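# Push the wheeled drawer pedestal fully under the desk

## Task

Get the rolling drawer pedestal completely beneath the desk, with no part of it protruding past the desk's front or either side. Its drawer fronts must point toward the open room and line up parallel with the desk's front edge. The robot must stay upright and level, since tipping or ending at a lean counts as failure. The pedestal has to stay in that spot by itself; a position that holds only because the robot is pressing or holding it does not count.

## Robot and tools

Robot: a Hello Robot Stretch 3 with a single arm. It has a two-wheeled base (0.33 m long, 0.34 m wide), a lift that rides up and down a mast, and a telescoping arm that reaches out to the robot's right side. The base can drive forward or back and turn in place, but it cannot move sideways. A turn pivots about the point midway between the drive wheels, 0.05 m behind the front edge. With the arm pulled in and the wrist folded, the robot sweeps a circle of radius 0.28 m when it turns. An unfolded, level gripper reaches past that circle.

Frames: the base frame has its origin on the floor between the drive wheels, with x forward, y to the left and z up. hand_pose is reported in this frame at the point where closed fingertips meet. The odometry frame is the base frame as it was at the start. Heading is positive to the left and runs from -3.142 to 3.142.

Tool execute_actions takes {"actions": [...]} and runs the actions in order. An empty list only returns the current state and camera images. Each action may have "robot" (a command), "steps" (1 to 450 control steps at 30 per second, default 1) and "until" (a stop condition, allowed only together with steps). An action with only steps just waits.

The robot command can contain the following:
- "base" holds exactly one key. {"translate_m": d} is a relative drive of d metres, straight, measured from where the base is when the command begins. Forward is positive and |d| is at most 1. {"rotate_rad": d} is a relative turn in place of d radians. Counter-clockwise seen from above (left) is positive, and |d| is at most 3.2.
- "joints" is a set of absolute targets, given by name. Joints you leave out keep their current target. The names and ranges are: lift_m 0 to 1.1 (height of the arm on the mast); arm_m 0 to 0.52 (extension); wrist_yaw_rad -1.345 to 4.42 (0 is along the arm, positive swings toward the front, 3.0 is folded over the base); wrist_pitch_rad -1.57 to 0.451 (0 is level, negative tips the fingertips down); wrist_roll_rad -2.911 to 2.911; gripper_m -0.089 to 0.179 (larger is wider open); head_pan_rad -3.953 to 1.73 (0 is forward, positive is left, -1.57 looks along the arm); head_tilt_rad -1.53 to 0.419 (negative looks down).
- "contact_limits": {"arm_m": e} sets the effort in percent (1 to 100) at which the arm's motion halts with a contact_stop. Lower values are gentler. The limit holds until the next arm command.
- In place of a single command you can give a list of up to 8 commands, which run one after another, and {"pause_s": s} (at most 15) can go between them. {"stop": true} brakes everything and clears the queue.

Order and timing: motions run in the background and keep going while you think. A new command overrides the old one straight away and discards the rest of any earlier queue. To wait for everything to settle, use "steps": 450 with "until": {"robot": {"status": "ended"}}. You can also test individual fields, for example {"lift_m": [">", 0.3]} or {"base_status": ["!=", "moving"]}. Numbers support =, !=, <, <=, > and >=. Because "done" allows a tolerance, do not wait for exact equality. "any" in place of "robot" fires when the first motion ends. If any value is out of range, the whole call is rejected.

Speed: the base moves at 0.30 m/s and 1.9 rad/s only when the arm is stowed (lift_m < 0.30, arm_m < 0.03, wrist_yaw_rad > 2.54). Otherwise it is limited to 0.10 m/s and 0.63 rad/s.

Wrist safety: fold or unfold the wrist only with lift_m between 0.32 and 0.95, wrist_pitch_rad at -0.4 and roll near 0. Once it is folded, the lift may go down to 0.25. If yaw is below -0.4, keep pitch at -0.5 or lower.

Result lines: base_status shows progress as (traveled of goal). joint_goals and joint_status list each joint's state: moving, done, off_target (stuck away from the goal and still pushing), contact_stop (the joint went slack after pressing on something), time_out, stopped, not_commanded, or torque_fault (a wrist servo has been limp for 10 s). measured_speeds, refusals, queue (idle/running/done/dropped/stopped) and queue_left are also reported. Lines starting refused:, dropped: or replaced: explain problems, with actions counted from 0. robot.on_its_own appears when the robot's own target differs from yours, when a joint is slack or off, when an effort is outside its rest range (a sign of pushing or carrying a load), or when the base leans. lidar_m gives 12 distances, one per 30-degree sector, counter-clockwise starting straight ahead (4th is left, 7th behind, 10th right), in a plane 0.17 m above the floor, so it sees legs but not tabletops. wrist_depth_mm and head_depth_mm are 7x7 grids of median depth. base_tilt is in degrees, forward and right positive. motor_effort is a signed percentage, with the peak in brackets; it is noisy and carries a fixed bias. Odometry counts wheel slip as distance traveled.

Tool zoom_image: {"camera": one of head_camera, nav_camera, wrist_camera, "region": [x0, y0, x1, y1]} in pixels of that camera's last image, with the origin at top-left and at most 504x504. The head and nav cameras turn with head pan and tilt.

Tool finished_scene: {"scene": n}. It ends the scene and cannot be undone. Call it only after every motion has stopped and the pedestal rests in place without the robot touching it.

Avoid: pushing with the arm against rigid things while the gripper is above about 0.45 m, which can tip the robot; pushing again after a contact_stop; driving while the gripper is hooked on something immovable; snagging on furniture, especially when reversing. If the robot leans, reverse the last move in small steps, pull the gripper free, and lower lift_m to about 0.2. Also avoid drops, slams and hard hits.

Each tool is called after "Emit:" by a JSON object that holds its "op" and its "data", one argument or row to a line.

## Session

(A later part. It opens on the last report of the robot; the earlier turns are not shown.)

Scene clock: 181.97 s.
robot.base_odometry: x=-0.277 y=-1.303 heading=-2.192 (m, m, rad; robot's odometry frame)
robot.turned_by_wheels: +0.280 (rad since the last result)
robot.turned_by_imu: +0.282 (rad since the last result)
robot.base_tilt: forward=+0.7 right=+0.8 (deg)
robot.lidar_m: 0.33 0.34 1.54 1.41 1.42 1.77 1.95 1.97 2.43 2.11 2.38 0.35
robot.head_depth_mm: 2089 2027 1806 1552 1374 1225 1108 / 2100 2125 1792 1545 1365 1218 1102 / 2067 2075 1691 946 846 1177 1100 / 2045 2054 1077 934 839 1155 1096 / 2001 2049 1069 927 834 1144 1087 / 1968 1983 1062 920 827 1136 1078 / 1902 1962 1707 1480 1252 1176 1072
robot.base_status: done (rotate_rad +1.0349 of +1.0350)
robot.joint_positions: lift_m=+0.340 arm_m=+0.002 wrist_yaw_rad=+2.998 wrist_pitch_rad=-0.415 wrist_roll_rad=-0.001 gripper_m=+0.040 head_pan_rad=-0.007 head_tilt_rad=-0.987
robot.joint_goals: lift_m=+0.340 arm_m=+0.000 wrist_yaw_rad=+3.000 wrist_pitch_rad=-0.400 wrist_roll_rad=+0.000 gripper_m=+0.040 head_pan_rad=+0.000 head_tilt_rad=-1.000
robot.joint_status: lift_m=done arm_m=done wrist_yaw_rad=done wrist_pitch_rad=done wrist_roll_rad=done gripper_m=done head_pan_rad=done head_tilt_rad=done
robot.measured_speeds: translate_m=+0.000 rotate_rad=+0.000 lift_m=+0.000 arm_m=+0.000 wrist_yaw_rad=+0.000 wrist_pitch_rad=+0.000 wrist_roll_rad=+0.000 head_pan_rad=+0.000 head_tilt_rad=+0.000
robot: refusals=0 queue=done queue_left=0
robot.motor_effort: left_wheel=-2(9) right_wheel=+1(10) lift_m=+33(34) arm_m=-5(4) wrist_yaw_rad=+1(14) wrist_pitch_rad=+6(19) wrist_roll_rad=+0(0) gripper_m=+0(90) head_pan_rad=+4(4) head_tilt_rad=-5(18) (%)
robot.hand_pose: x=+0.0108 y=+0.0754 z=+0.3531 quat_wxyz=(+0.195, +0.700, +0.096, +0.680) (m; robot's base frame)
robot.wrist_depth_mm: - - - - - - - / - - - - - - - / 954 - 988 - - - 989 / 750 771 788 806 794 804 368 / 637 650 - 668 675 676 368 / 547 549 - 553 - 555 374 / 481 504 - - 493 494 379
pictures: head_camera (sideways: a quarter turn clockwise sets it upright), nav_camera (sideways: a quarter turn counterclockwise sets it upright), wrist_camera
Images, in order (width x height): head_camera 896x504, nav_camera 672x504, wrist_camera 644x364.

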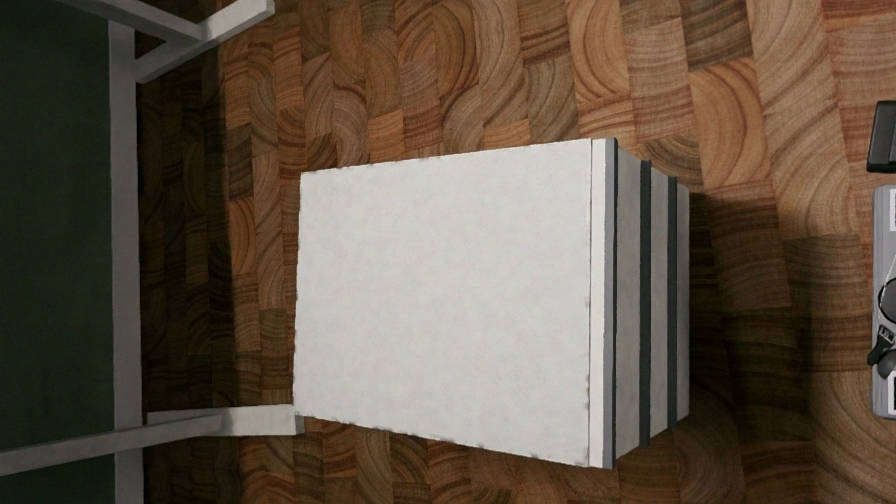

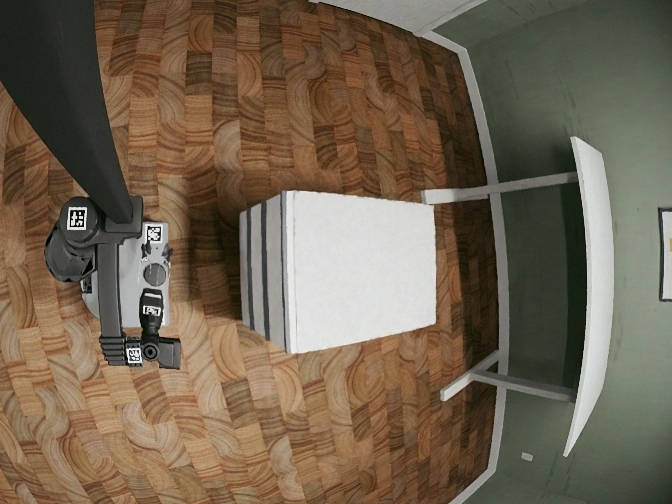

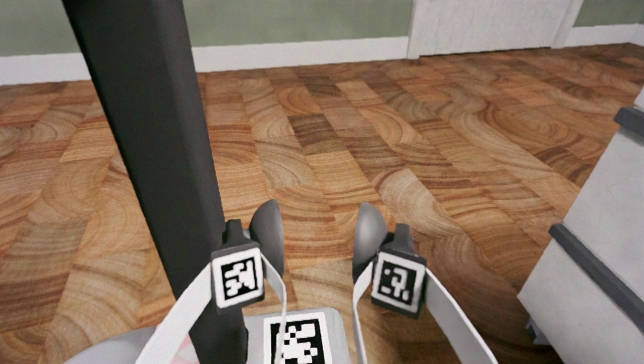

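Emit:
{"op": "execute_actions", "data": {
  "actions": [
    {"robot":[{"joints":{"wrist_yaw_rad":0.0,"head_tilt_rad":-0.9}},{"base":{"translate_m":0.55}}],"steps":450,"until":{"robot":{"status":"ended"}}}
  ]
}}

Scene clock: 217.27 s.
robot.base_odometry: x=-0.597 y=-1.751 heading=-2.192 (m, m, rad; robot's odometry frame)
robot.turned_by_wheels: +0.000 (rad since the last result)
robot.turned_by_imu: -0.045 (rad since the last result)
robot.base_tilt: forward=+0.7 right=+0.9 (deg)
robot.lidar_m: - - 0.15 0.20 1.50 1.80 2.47 2.48 2.21 2.29 0.15 -
robot.head_depth_mm: 916 1893 1896 1679 1432 1259 1121 / 898 1851 1976 1654 1434 1251 1097 / 881 1803 1955 1641 873 765 680 / 863 1762 1939 1624 865 761 677 / 849 1732 1902 1622 859 756 674 / 833 1689 1858 1604 854 749 669 / 818 1654 1816 1556 1310 745 665
robot.base_status: off_target (translate_m +0.5498 of +0.5500)
robot.joint_positions: lift_m=+0.340 arm_m=+0.002 wrist_yaw_rad=+0.000 wrist_pitch_rad=-0.418 wrist_roll_rad=-0.001 gripper_m=+0.040 head_pan_rad=-0.004 head_tilt_rad=-0.895
robot.joint_goals: lift_m=+0.340 arm_m=+0.000 wrist_yaw_rad=+0.000 wrist_pitch_rad=-0.400 wrist_roll_rad=+0.000 gripper_m=+0.040 head_pan_rad=+0.000 head_tilt_rad=-0.900
robot.joint_status: lift_m=done arm_m=done wrist_yaw_rad=done wrist_pitch_rad=done wrist_roll_rad=done gripper_m=done head_pan_rad=done head_tilt_rad=done
robot.measured_speeds: translate_m=+0.000 rotate_rad=+0.000 lift_m=+0.000 arm_m=+0.000 wrist_yaw_rad=+0.000 wrist_pitch_rad=+0.000 wrist_roll_rad=+0.000 head_pan_rad=+0.000 head_tilt_rad=+0.000
robot: refusals=0 queue=done queue_left=0
robot.on_its_own: left_wheel is at rest, and its effort (+31) is outside its rest range (-18 to +18); right_wheel is at rest, and its effort (+21) is outside its rest range (-18 to +18)
robot.motor_effort: left_wheel=+31(97) right_wheel=+21(34) lift_m=+26(33) arm_m=-2(5) wrist_yaw_rad=+0(3) wrist_pitch_rad=+7(8) wrist_roll_rad=+0(0) gripper_m=+1(0) head_pan_rad=+2(4) head_tilt_rad=-2(9) (%)
robot.hand_pose: x=-0.0215 y=-0.3713 z=+0.3526 quat_wxyz=(+0.692, +0.147, -0.691, -0.147) (m; robot's base frame)
robot.wrist_depth_mm: - - - - - - - / - - - - - - - / 955 950 956 - - - - / 764 771 781 772 788 787 831 / 642 637 668 652 673 671 679 / 550 558 - 562 - 567 568 / 481 481 489 490 498 504 501
pictures: head_camera (sideways: a quarter turn clockwise sets it upright), nav_camera (sideways: a quarter turn counterclockwise sets it upright), wrist_camera
Images, in order (width x height): head_camera 896x504, nav_camera 672x504, wrist_camera 644x364.

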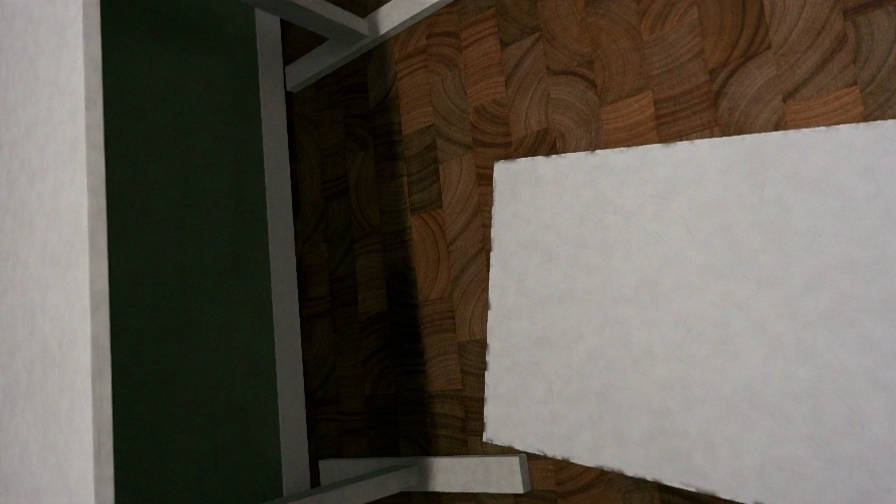

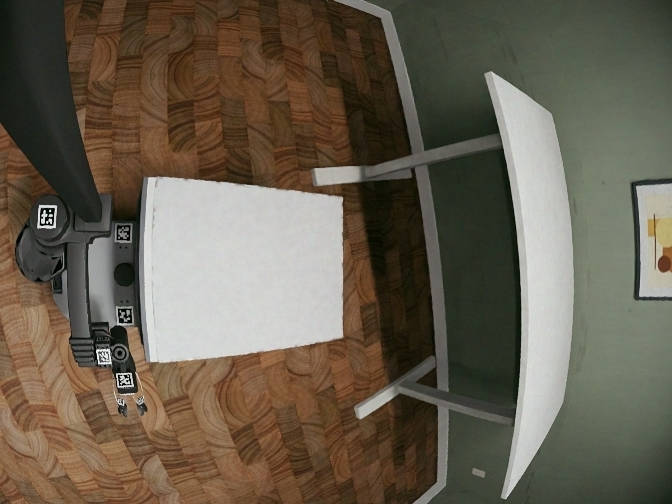

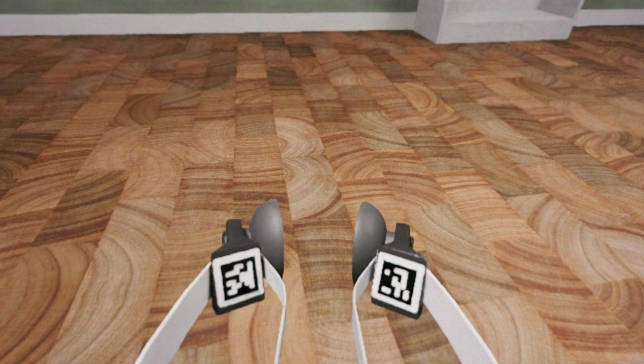

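Emit:
{"op": "execute_actions", "data": {
  "actions": [
    {"robot":[{"base":{"translate_m":-0.03}},{"base":{"rotate_rad":0.13}},{"base":{"translate_m":0.33}}],"steps":450,"until":{"robot":{"status":"ended"}}}
  ]
}}

Scene clock: 236.17 s.
robot.base_odometry: x=-0.735 y=-2.017 heading=-2.062 (m, m, rad; robot's odometry frame)
robot.turned_by_wheels: +0.130 (rad since the last result)
robot.turned_by_imu: -0.030 (rad since the last result)
robot.base_tilt: forward=+0.7 right=+0.8 (deg)
robot.lidar_m: - - 0.15 0.20 1.54 1.82 2.71 2.72 2.30 2.24 0.15 -
robot.head_depth_mm: 872 733 1897 1645 1434 1262 1120 / 858 723 1858 1664 1424 1256 1099 / 841 712 1818 1643 873 766 682 / 830 678 1791 1632 867 759 678 / 813 665 1761 1612 859 756 675 / 799 657 1715 1597 853 749 671 / 784 642 1674 1585 1304 749 664
robot.base_status: off_target (translate_m +0.3298 of +0.3300)
robot.joint_positions: lift_m=+0.340 arm_m=+0.002 wrist_yaw_rad=+0.000 wrist_pitch_rad=-0.418 wrist_roll_rad=-0.001 gripper_m=+0.040 head_pan_rad=-0.003 head_tilt_rad=-0.894
robot.joint_goals: lift_m=+0.340 arm_m=+0.000 wrist_yaw_rad=+0.000 wrist_pitch_rad=-0.400 wrist_roll_rad=+0.000 gripper_m=+0.040 head_pan_rad=+0.000 head_tilt_rad=-0.900
robot.joint_status: lift_m=done arm_m=done wrist_yaw_rad=done wrist_pitch_rad=done wrist_roll_rad=done gripper_m=done head_pan_rad=done head_tilt_rad=done
robot.measured_speeds: translate_m=+0.000 rotate_rad=+0.000 lift_m=+0.000 arm_m=+0.000 wrist_yaw_rad=+0.000 wrist_pitch_rad=+0.000 wrist_roll_rad=+0.000 head_pan_rad=+0.000 head_tilt_rad=+0.000
robot: refusals=0 queue=done queue_left=0
robot.on_its_own: left_wheel is at rest, and its effort (+27) is outside its rest range (-18 to +18); right_wheel is at rest, and its effort (+20) is outside its rest range (-18 to +18)
robot.motor_effort: left_wheel=+27(100) right_wheel=+20(40) lift_m=+26(27) arm_m=-2(3) wrist_yaw_rad=-1(5) wrist_pitch_rad=+7(8) wrist_roll_rad=+0(0) gripper_m=+0(1) head_pan_rad=+2(1) head_tilt_rad=-2(3) (%)
robot.hand_pose: x=-0.0215 y=-0.3713 z=+0.3526 quat_wxyz=(+0.692, +0.147, -0.691, -0.147) (m; robot's base frame)
robot.wrist_depth_mm: - - - - - - - / - - - - - - - / 951 964 988 993 - - - / 764 782 770 794 798 817 824 / 635 650 673 660 673 662 672 / 538 552 - 559 - 575 572 / 483 487 483 490 491 496 497
pictures: head_camera (sideways: a quarter turn clockwise sets it upright), nav_camera (sideways: a quarter turn counterclockwise sets it upright), wrist_camera
Images, in order (width x height): head_camera 896x504, nav_camera 672x504, wrist_camera 644x364.

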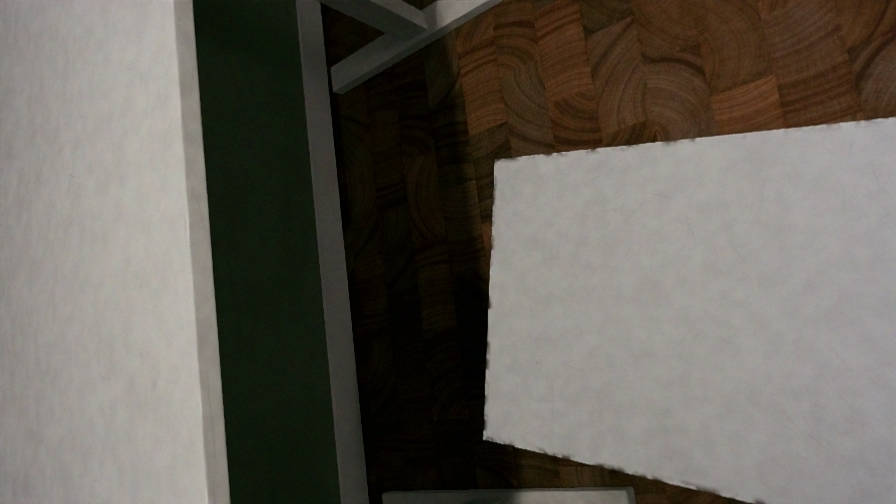

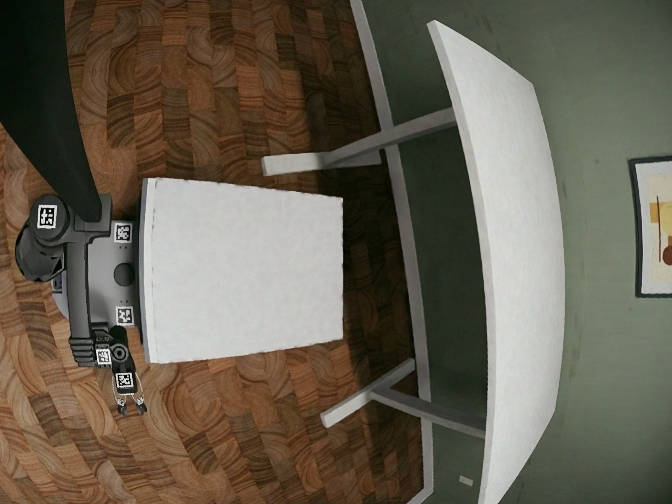

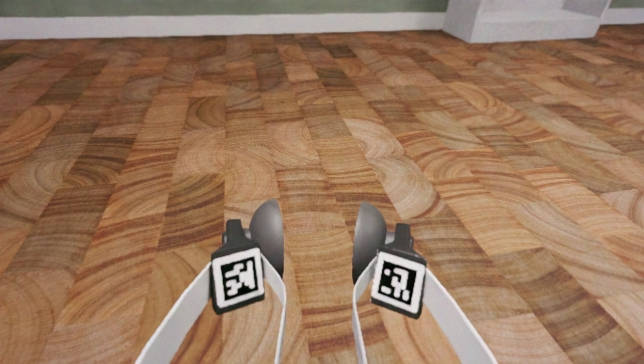

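Emit:
{"op": "execute_actions", "data": {
  "actions": [
    {"robot":[{"base":{"translate_m":-0.08}},{"base":{"rotate_rad":0.415}},{"base":{"translate_m":-0.28}},{"base":{"rotate_rad":-0.27}},{"base":{"translate_m":0.52}}],"steps":450,"until":{"robot":{"status":"ended"}}}
  ]
}}

Scene clock: 280.30 s.
robot.base_odometry: x=-0.852 y=-2.156 heading=-1.915 (m, m, rad; robot's odometry frame)
robot.turned_by_wheels: +0.147 (rad since the last result)
robot.turned_by_imu: +0.109 (rad since the last result)
robot.base_tilt: forward=+0.8 right=+1.1 (deg)
robot.lidar_m: - - 0.15 0.20 1.64 2.08 2.86 2.90 2.31 2.16 2.19 -
robot.head_depth_mm: 873 654 1666 1673 1434 1259 1121 / 857 645 1644 1661 1425 1250 1113 / 841 638 1616 1649 1361 806 702 / 826 629 1595 1629 866 759 678 / 813 619 1564 1614 860 755 673 / 797 612 1542 1597 852 750 668 / 785 604 535 1573 844 745 666
robot.base_status: moving (translate_m +0.5197 of +0.5200)
robot.joint_positions: lift_m=+0.340 arm_m=+0.002 wrist_yaw_rad=+0.000 wrist_pitch_rad=-0.418 wrist_roll_rad=-0.001 gripper_m=+0.040 head_pan_rad=-0.003 head_tilt_rad=-0.895
robot.joint_goals: lift_m=+0.340 arm_m=+0.000 wrist_yaw_rad=+0.000 wrist_pitch_rad=-0.400 wrist_roll_rad=+0.000 gripper_m=+0.040 head_pan_rad=+0.000 head_tilt_rad=-0.900
robot.joint_status: lift_m=done arm_m=done wrist_yaw_rad=done wrist_pitch_rad=done wrist_roll_rad=done gripper_m=done head_pan_rad=done head_tilt_rad=done
robot.measured_speeds: translate_m=+0.005 rotate_rad=-0.001 lift_m=+0.000 arm_m=+0.000 wrist_yaw_rad=+0.000 wrist_pitch_rad=+0.000 wrist_roll_rad=+0.000 head_pan_rad=+0.000 head_tilt_rad=+0.000
robot: refusals=0 queue=running queue_left=0
robot.motor_effort: left_wheel=+74(91) right_wheel=-1(30) lift_m=+26(27) arm_m=-2(2) wrist_yaw_rad=+0(2) wrist_pitch_rad=+7(7) wrist_roll_rad=+0(0) gripper_m=-1(1) head_pan_rad=+1(2) head_tilt_rad=-2(2) (%)
robot.hand_pose: x=-0.0215 y=-0.3713 z=+0.3526 quat_wxyz=(+0.692, +0.147, -0.691, -0.147) (m; robot's base frame)
robot.wrist_depth_mm: - - - - - - - / - - - - - - - / 951 946 982 976 - - - / 758 751 796 786 786 791 809 / 636 637 668 658 679 668 679 / 543 549 - 552 - 569 577 / 489 479 486 489 494 498 501
pictures: head_camera (sideways: a quarter turn clockwise sets it upright), nav_camera (sideways: a quarter turn counterclockwise sets it upright), wrist_camera
Images, in order (width x height): head_camera 896x504, nav_camera 672x504, wrist_camera 644x364.

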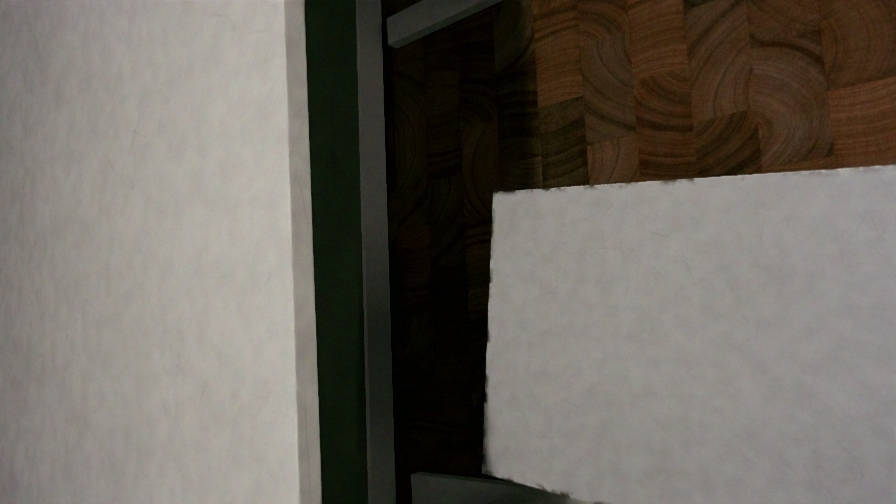

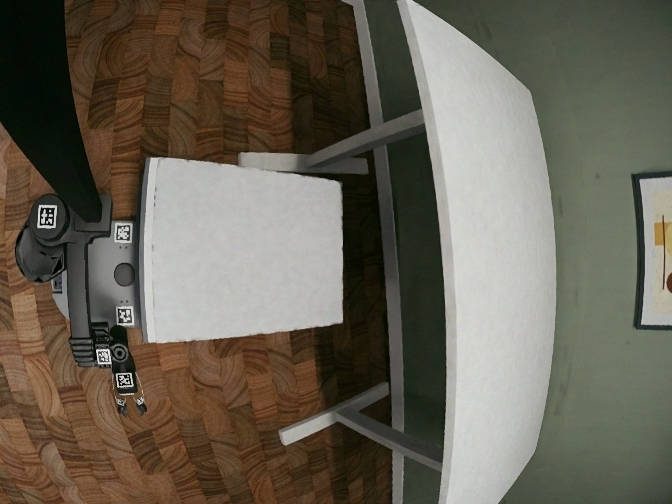

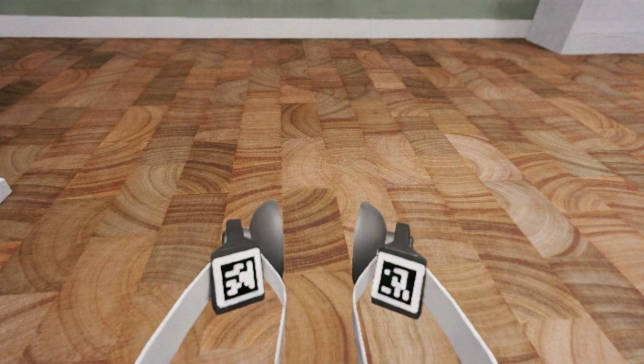

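Emit:
{"op": "execute_actions", "data": {
  "actions": [
    {"robot":[{"base":{"translate_m":-0.02}},{"base":{"rotate_rad":0.14}},{"base":{"translate_m":0.24}}],"steps":450,"until":{"robot":{"status":"ended"}}}
  ]
}}

Scene clock: 306.87 s.
robot.base_odometry: x=-0.894 y=-2.372 heading=-1.775 (m, m, rad; robot's odometry frame)
robot.turned_by_wheels: +0.140 (rad since the last result)
robot.turned_by_imu: +0.063 (rad since the last result)
robot.base_tilt: forward=+0.7 right=+0.9 (deg)
robot.lidar_m: - - 0.15 0.20 1.67 2.21 3.05 3.03 2.26 2.15 2.21 -
robot.head_depth_mm: 874 656 524 448 1439 1268 1120 / 858 648 518 443 1427 1252 1114 / 842 638 514 439 1340 793 691 / 830 629 508 436 867 758 678 / 814 622 503 431 859 756 674 / 799 612 497 427 851 751 669 / 785 605 491 423 847 745 666
robot.base_status: off_target (translate_m +0.2398 of +0.2400)
robot.joint_positions: lift_m=+0.340 arm_m=+0.002 wrist_yaw_rad=+0.000 wrist_pitch_rad=-0.418 wrist_roll_rad=-0.001 gripper_m=+0.040 head_pan_rad=-0.003 head_tilt_rad=-0.894
robot.joint_goals: lift_m=+0.340 arm_m=+0.000 wrist_yaw_rad=+0.000 wrist_pitch_rad=-0.400 wrist_roll_rad=+0.000 gripper_m=+0.040 head_pan_rad=+0.000 head_tilt_rad=-0.900
robot.joint_status: lift_m=done arm_m=done wrist_yaw_rad=done wrist_pitch_rad=done wrist_roll_rad=done gripper_m=done head_pan_rad=done head_tilt_rad=done
robot.measured_speeds: translate_m=+0.000 rotate_rad=+0.000 lift_m=+0.000 arm_m=+0.000 wrist_yaw_rad=+0.000 wrist_pitch_rad=+0.000 wrist_roll_rad=+0.000 head_pan_rad=+0.000 head_tilt_rad=+0.000
robot: refusals=0 queue=done queue_left=0
robot.on_its_own: left_wheel is at rest, and its effort (+73) is outside its rest range (-18 to +18)
robot.motor_effort: left_wheel=+73(100) right_wheel=+0(33) lift_m=+26(27) arm_m=-2(2) wrist_yaw_rad=-1(2) wrist_pitch_rad=+7(8) wrist_roll_rad=+0(0) gripper_m=+1(0) head_pan_rad=+2(2) head_tilt_rad=-2(3) (%)
robot.hand_pose: x=-0.0215 y=-0.3713 z=+0.3526 quat_wxyz=(+0.692, +0.147, -0.691, -0.147) (m; robot's base frame)
robot.wrist_depth_mm: - - - - - - - / - - - - - - - / 928 940 958 - - - - / 712 750 787 782 808 793 808 / 636 636 666 665 680 669 674 / 545 548 - 555 - 576 574 / 480 482 485 490 492 496 499
pictures: head_camera (sideways: a quarter turn clockwise sets it upright), nav_camera (sideways: a quarter turn counterclockwise sets it upright), wrist_camera
Images, in order (width x height): head_camera 896x504, nav_camera 672x504, wrist_camera 644x364.

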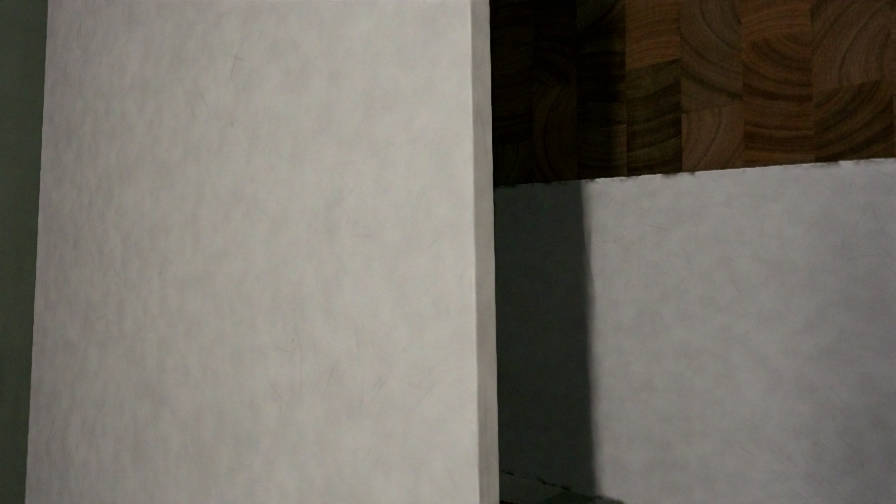

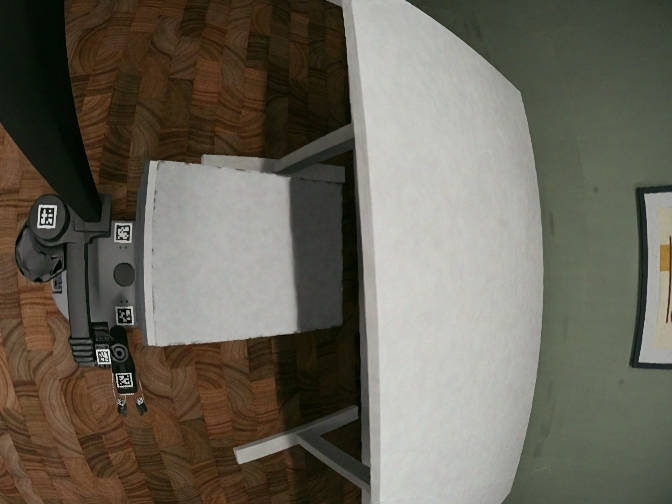

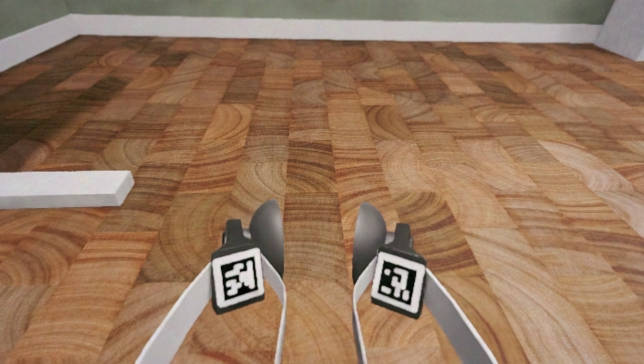

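Emit:
{"op": "execute_actions", "data": {
  "actions": [
    {"robot":[{"base":{"translate_m":-0.02}},{"base":{"rotate_rad":0.11}},{"base":{"translate_m":0.22},"joints":{"head_tilt_rad":-1.2}}],"steps":450,"until":{"robot":{"status":"ended"}}}
  ]
}}

Scene clock: 331.67 s.
robot.base_odometry: x=-0.911 y=-2.572 heading=-1.665 (m, m, rad; robot's odometry frame)
robot.turned_by_wheels: +0.110 (rad since the last result)
robot.turned_by_imu: +0.008 (rad since the last result)
robot.base_tilt: forward=+0.6 right=+0.8 (deg)
robot.lidar_m: - - 0.15 0.20 1.64 2.23 3.22 3.13 2.26 2.15 2.21 -
robot.head_depth_mm: 467 421 383 351 1269 1194 1102 / 464 418 380 349 1253 1197 1094 / 458 414 377 346 779 1153 - / 455 410 374 344 760 729 - / 450 407 371 341 758 723 - / 446 404 369 339 753 721 - / 443 400 366 337 745 1115 -
robot.base_status: off_target (translate_m +0.2198 of +0.2200)
robot.joint_positions: lift_m=+0.340 arm_m=+0.002 wrist_yaw_rad=+0.000 wrist_pitch_rad=-0.418 wrist_roll_rad=-0.001 gripper_m=+0.040 head_pan_rad=+0.001 head_tilt_rad=-1.190
robot.joint_goals: lift_m=+0.340 arm_m=+0.000 wrist_yaw_rad=+0.000 wrist_pitch_rad=-0.400 wrist_roll_rad=+0.000 gripper_m=+0.040 head_pan_rad=+0.000 head_tilt_rad=-1.200
robot.joint_status: lift_m=done arm_m=done wrist_yaw_rad=done wrist_pitch_rad=done wrist_roll_rad=done gripper_m=done head_pan_rad=done head_tilt_rad=done
robot.measured_speeds: translate_m=+0.000 rotate_rad=+0.000 lift_m=+0.000 arm_m=+0.000 wrist_yaw_rad=+0.000 wrist_pitch_rad=+0.000 wrist_roll_rad=+0.000 head_pan_rad=+0.000 head_tilt_rad=+0.000
robot: refusals=0 queue=done queue_left=0
robot.on_its_own: left_wheel is at rest, and its effort (+71) is outside its rest range (-18 to +18)
robot.motor_effort: left_wheel=+71(95) right_wheel=+0(42) lift_m=+27(28) arm_m=-2(2) wrist_yaw_rad=+0(4) wrist_pitch_rad=+7(9) wrist_roll_rad=+0(0) gripper_m=+1(0) head_pan_rad=+0(2) head_tilt_rad=-4(21) (%)
robot.hand_pose: x=-0.0216 y=-0.3713 z=+0.3526 quat_wxyz=(+0.692, +0.147, -0.691, -0.147) (m; robot's base frame)
robot.wrist_depth_mm: - - - - - - - / - - - - - - - / 942 965 963 987 - - - / 690 706 774 783 803 799 827 / 639 648 672 653 666 678 686 / 553 559 - 556 - 565 571 / 485 482 489 489 495 497 503
pictures: head_camera (sideways: a quarter turn clockwise sets it upright), nav_camera (sideways: a quarter turn counterclockwise sets it upright), wrist_camera
Images, in order (width x height): head_camera 896x504, nav_camera 672x504, wrist_camera 644x364.

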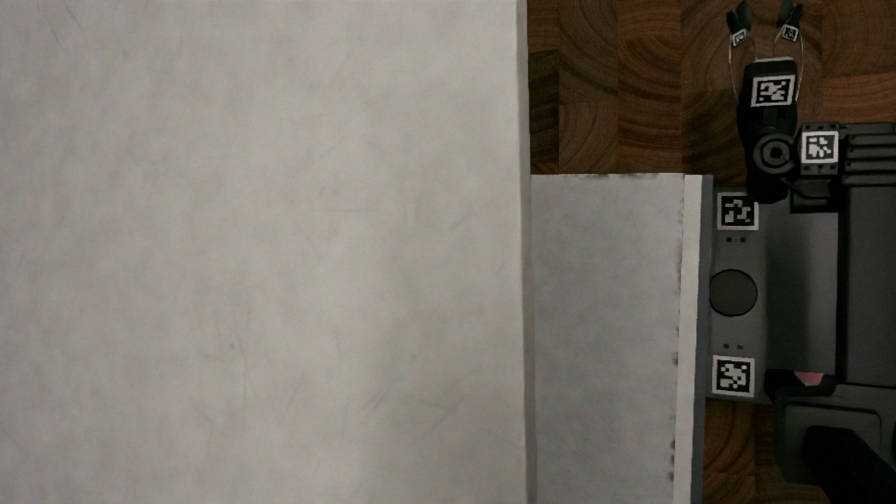

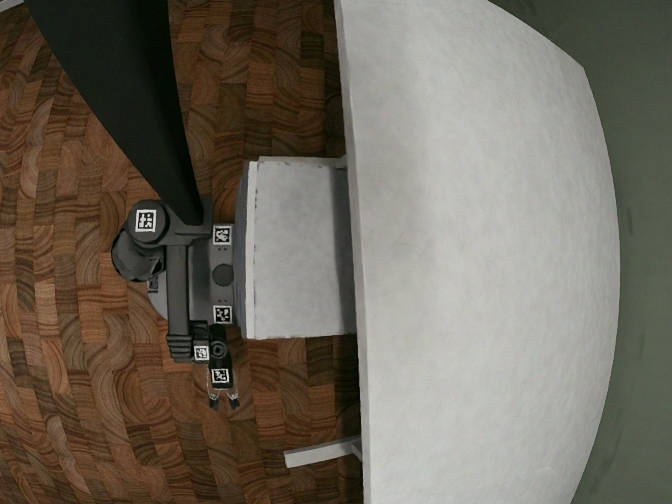

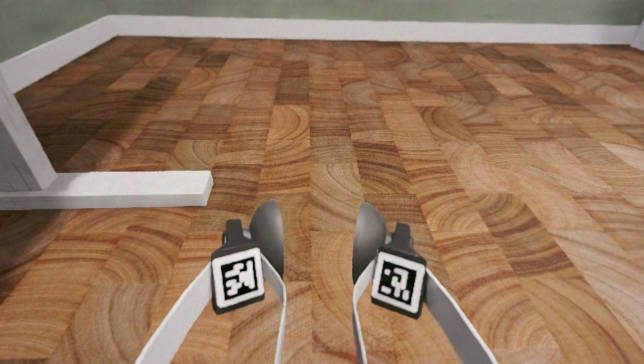

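Emit:
{"op": "execute_actions", "data": {
  "actions": [
    {"robot":[{"base":{"rotate_rad":0.08}},{"base":{"translate_m":0.14}}],"steps":450,"until":{"robot":{"status":"ended"}}}
  ]
}}

Scene clock: 349.40 s.
robot.base_odometry: x=-0.912 y=-2.711 heading=-1.584 (m, m, rad; robot's odometry frame)
robot.turned_by_wheels: +0.081 (rad since the last result)
robot.turned_by_imu: +0.066 (rad since the last result)
robot.base_tilt: forward=+0.7 right=+0.8 (deg)
robot.lidar_m: - - 0.15 0.20 1.67 2.37 3.34 2.62 2.22 2.15 2.25 -
robot.head_depth_mm: 467 421 383 351 324 301 1087 / 463 417 380 349 322 299 1085 / 459 414 377 346 320 297 285 / 455 410 374 343 318 296 283 / 450 407 372 341 316 294 281 / 446 404 368 339 314 292 - / 442 400 366 337 312 291 -
robot.base_status: off_target (translate_m +0.1398 of +0.1400)
robot.joint_positions: lift_m=+0.340 arm_m=+0.002 wrist_yaw_rad=+0.000 wrist_pitch_rad=-0.418 wrist_roll_rad=-0.001 gripper_m=+0.040 head_pan_rad=+0.001 head_tilt_rad=-1.190
robot.joint_goals: lift_m=+0.340 arm_m=+0.000 wrist_yaw_rad=+0.000 wrist_pitch_rad=-0.400 wrist_roll_rad=+0.000 gripper_m=+0.040 head_pan_rad=+0.000 head_tilt_rad=-1.200
robot.joint_status: lift_m=done arm_m=done wrist_yaw_rad=done wrist_pitch_rad=done wrist_roll_rad=done gripper_m=done head_pan_rad=done head_tilt_rad=done
robot.measured_speeds: translate_m=+0.000 rotate_rad=+0.000 lift_m=+0.000 arm_m=+0.000 wrist_yaw_rad=+0.000 wrist_pitch_rad=+0.000 wrist_roll_rad=+0.000 head_pan_rad=+0.000 head_tilt_rad=+0.000
robot: refusals=0 queue=done queue_left=0
robot.on_its_own: left_wheel is at rest, and its effort (+74) is outside its rest range (-18 to +18)
robot.motor_effort: left_wheel=+74(100) right_wheel=-1(23) lift_m=+26(27) arm_m=-2(2) wrist_yaw_rad=+0(0) wrist_pitch_rad=+7(7) wrist_roll_rad=+0(0) gripper_m=+0(1) head_pan_rad=+0(1) head_tilt_rad=-4(4) (%)
robot.hand_pose: x=-0.0215 y=-0.3713 z=+0.3526 quat_wxyz=(+0.692, +0.147, -0.691, -0.147) (m; robot's base frame)
robot.wrist_depth_mm: 536 - - - - - - / 898 - - - - - - / 910 676 964 - - - - / 705 708 702 787 780 796 815 / 643 646 666 659 682 677 674 / 541 555 - 556 - 571 578 / 484 486 490 496 490 503 499
pictures: head_camera (sideways: a quarter turn clockwise sets it upright), nav_camera (sideways: a quarter turn counterclockwise sets it upright), wrist_camera
Images, in order (width x height): head_camera 896x504, nav_camera 672x504, wrist_camera 644x364.

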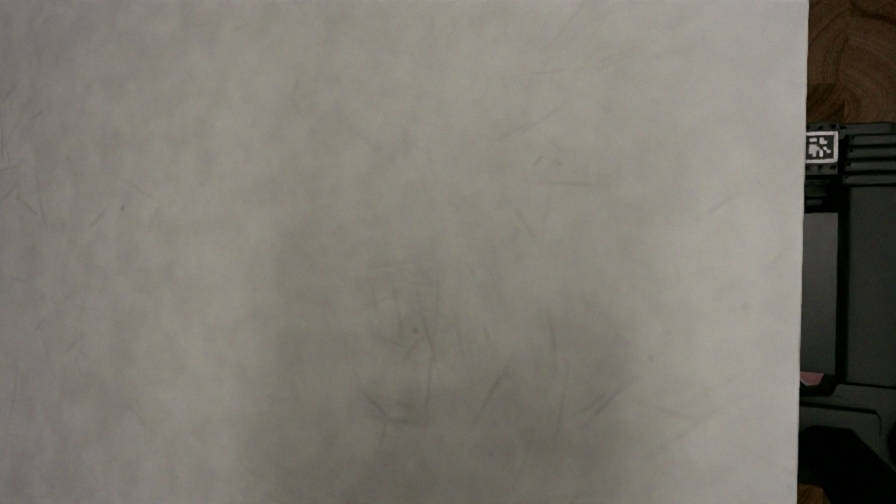

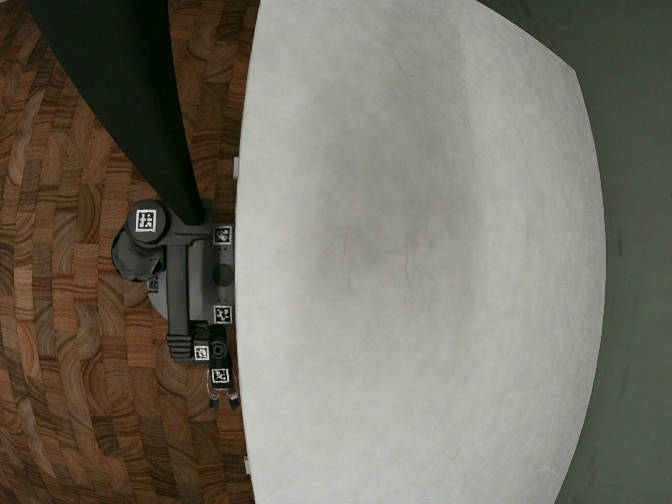

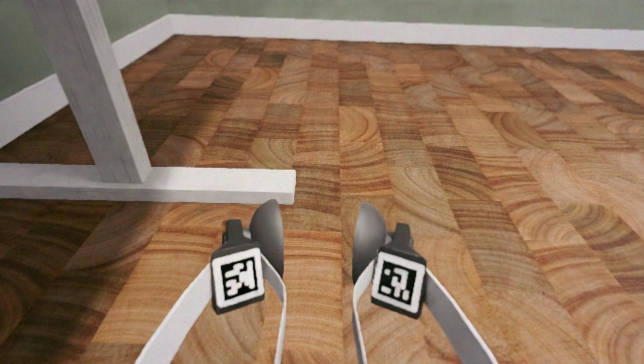

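Emit:
{"op": "execute_actions", "data": {
  "actions": [
    {"robot":{"base":{"translate_m":-0.55},"joints":{"head_tilt_rad":-1.05}},"steps":450,"until":{"robot":{"status":"ended"}}}
  ]
}}

Scene clock: 362.30 s.
robot.base_odometry: x=-0.904 y=-2.161 heading=-1.585 (m, m, rad; robot's odometry frame)
robot.turned_by_wheels: -0.001 (rad since the last result)
robot.turned_by_imu: -0.005 (rad since the last result)
robot.base_tilt: forward=+0.7 right=+0.8 (deg)
robot.lidar_m: 0.60 0.62 1.67 1.62 1.72 2.40 2.79 2.80 2.20 2.14 1.91 1.22
robot.head_depth_mm: 595 1515 1691 1500 1331 1204 1116 / 587 1519 1684 1479 1322 1202 1111 / 581 1453 1600 1444 1313 1195 1107 / 573 1143 1014 1073 1305 1188 1112 / 566 1124 1003 1075 1294 1184 1105 / 559 1140 994 1099 1286 1170 1098 / 553 1486 1218 1387 1282 1164 1066
robot.base_status: done (translate_m -0.5500 of -0.5500)
robot.joint_positions: lift_m=+0.340 arm_m=+0.002 wrist_yaw_rad=+0.000 wrist_pitch_rad=-0.418 wrist_roll_rad=-0.001 gripper_m=+0.040 head_pan_rad=+0.001 head_tilt_rad=-1.050
robot.joint_goals: lift_m=+0.340 arm_m=+0.000 wrist_yaw_rad=+0.000 wrist_pitch_rad=-0.400 wrist_roll_rad=+0.000 gripper_m=+0.040 head_pan_rad=+0.000 head_tilt_rad=-1.050
robot.joint_status: lift_m=done arm_m=done wrist_yaw_rad=done wrist_pitch_rad=done wrist_roll_rad=done gripper_m=done head_pan_rad=done head_tilt_rad=done
robot.measured_speeds: translate_m=+0.000 rotate_rad=+0.000 lift_m=+0.000 arm_m=+0.000 wrist_yaw_rad=+0.000 wrist_pitch_rad=+0.000 wrist_roll_rad=+0.000 head_pan_rad=+0.000 head_tilt_rad=+0.000
robot: refusals=0 queue=done queue_left=0
robot.motor_effort: left_wheel=+0(75) right_wheel=+0(4) lift_m=+27(26) arm_m=-2(2) wrist_yaw_rad=+0(1) wrist_pitch_rad=+7(7) wrist_roll_rad=+0(0) gripper_m=+0(1) head_pan_rad=+0(0) head_tilt_rad=+0(11) (%)
robot.hand_pose: x=-0.0215 y=-0.3713 z=+0.3526 quat_wxyz=(+0.692, +0.147, -0.691, -0.147) (m; robot's base frame)
robot.wrist_depth_mm: - - - - - - - / - - - - - - - / 950 983 973 972 - - - / 724 770 772 803 792 815 821 / 636 646 673 665 679 663 677 / 553 556 - 565 - 572 576 / 481 488 485 493 491 502 501
pictures: head_camera (sideways: a quarter turn clockwise sets it upright), nav_camera (sideways: a quarter turn counterclockwise sets it upright), wrist_camera
Images, in order (width x height): head_camera 896x504, nav_camera 672x504, wrist_camera 644x364.

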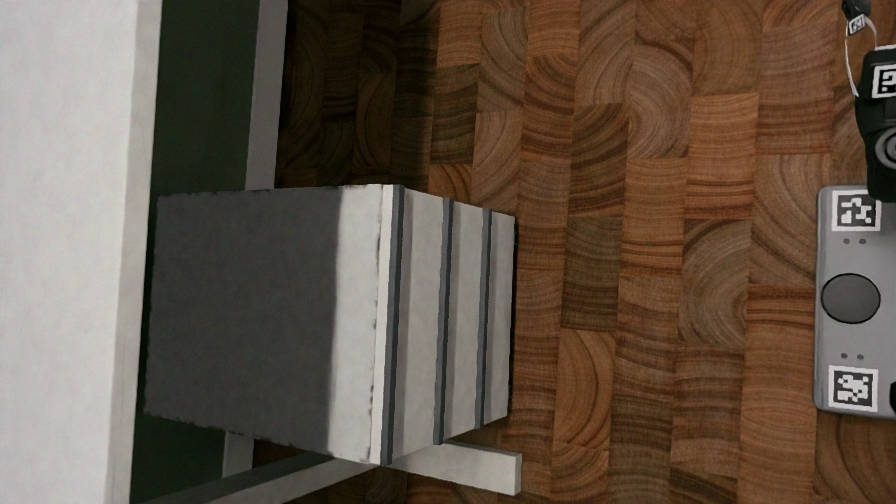

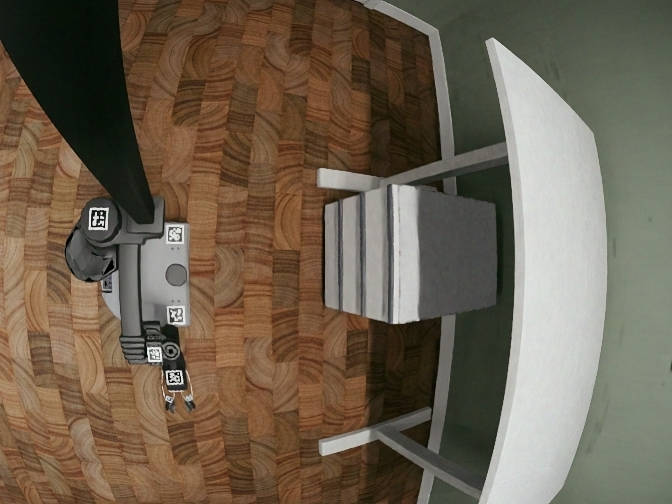

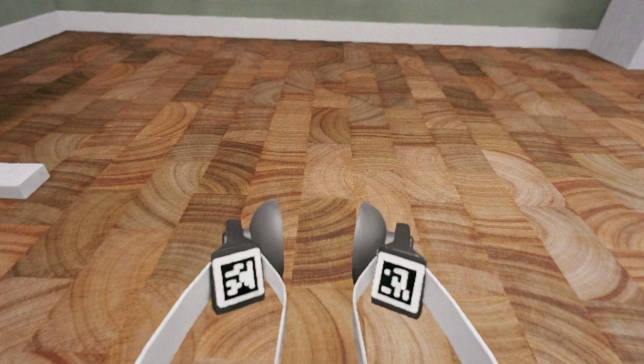

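Emit:
{"op": "zoom_image", "data": {
  "camera": "head_camera",
  "region": [100, 0, 604, 504]
}}

Region (100, 0, 604, 504) of head_camera's 896x504 image, scaled by 1.000.

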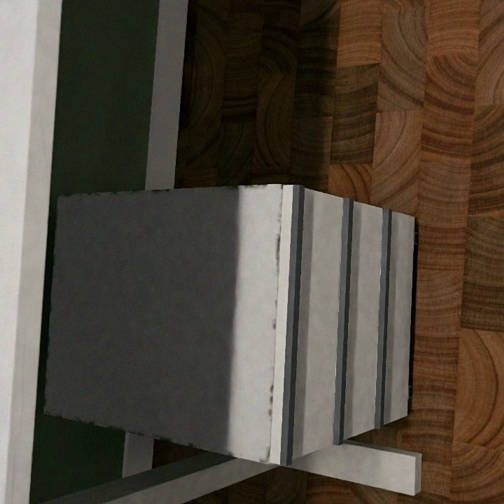

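Emit:
{"op": "finished_scene", "data": {
  "scene": 1
}}

The scene is finished: the task was done.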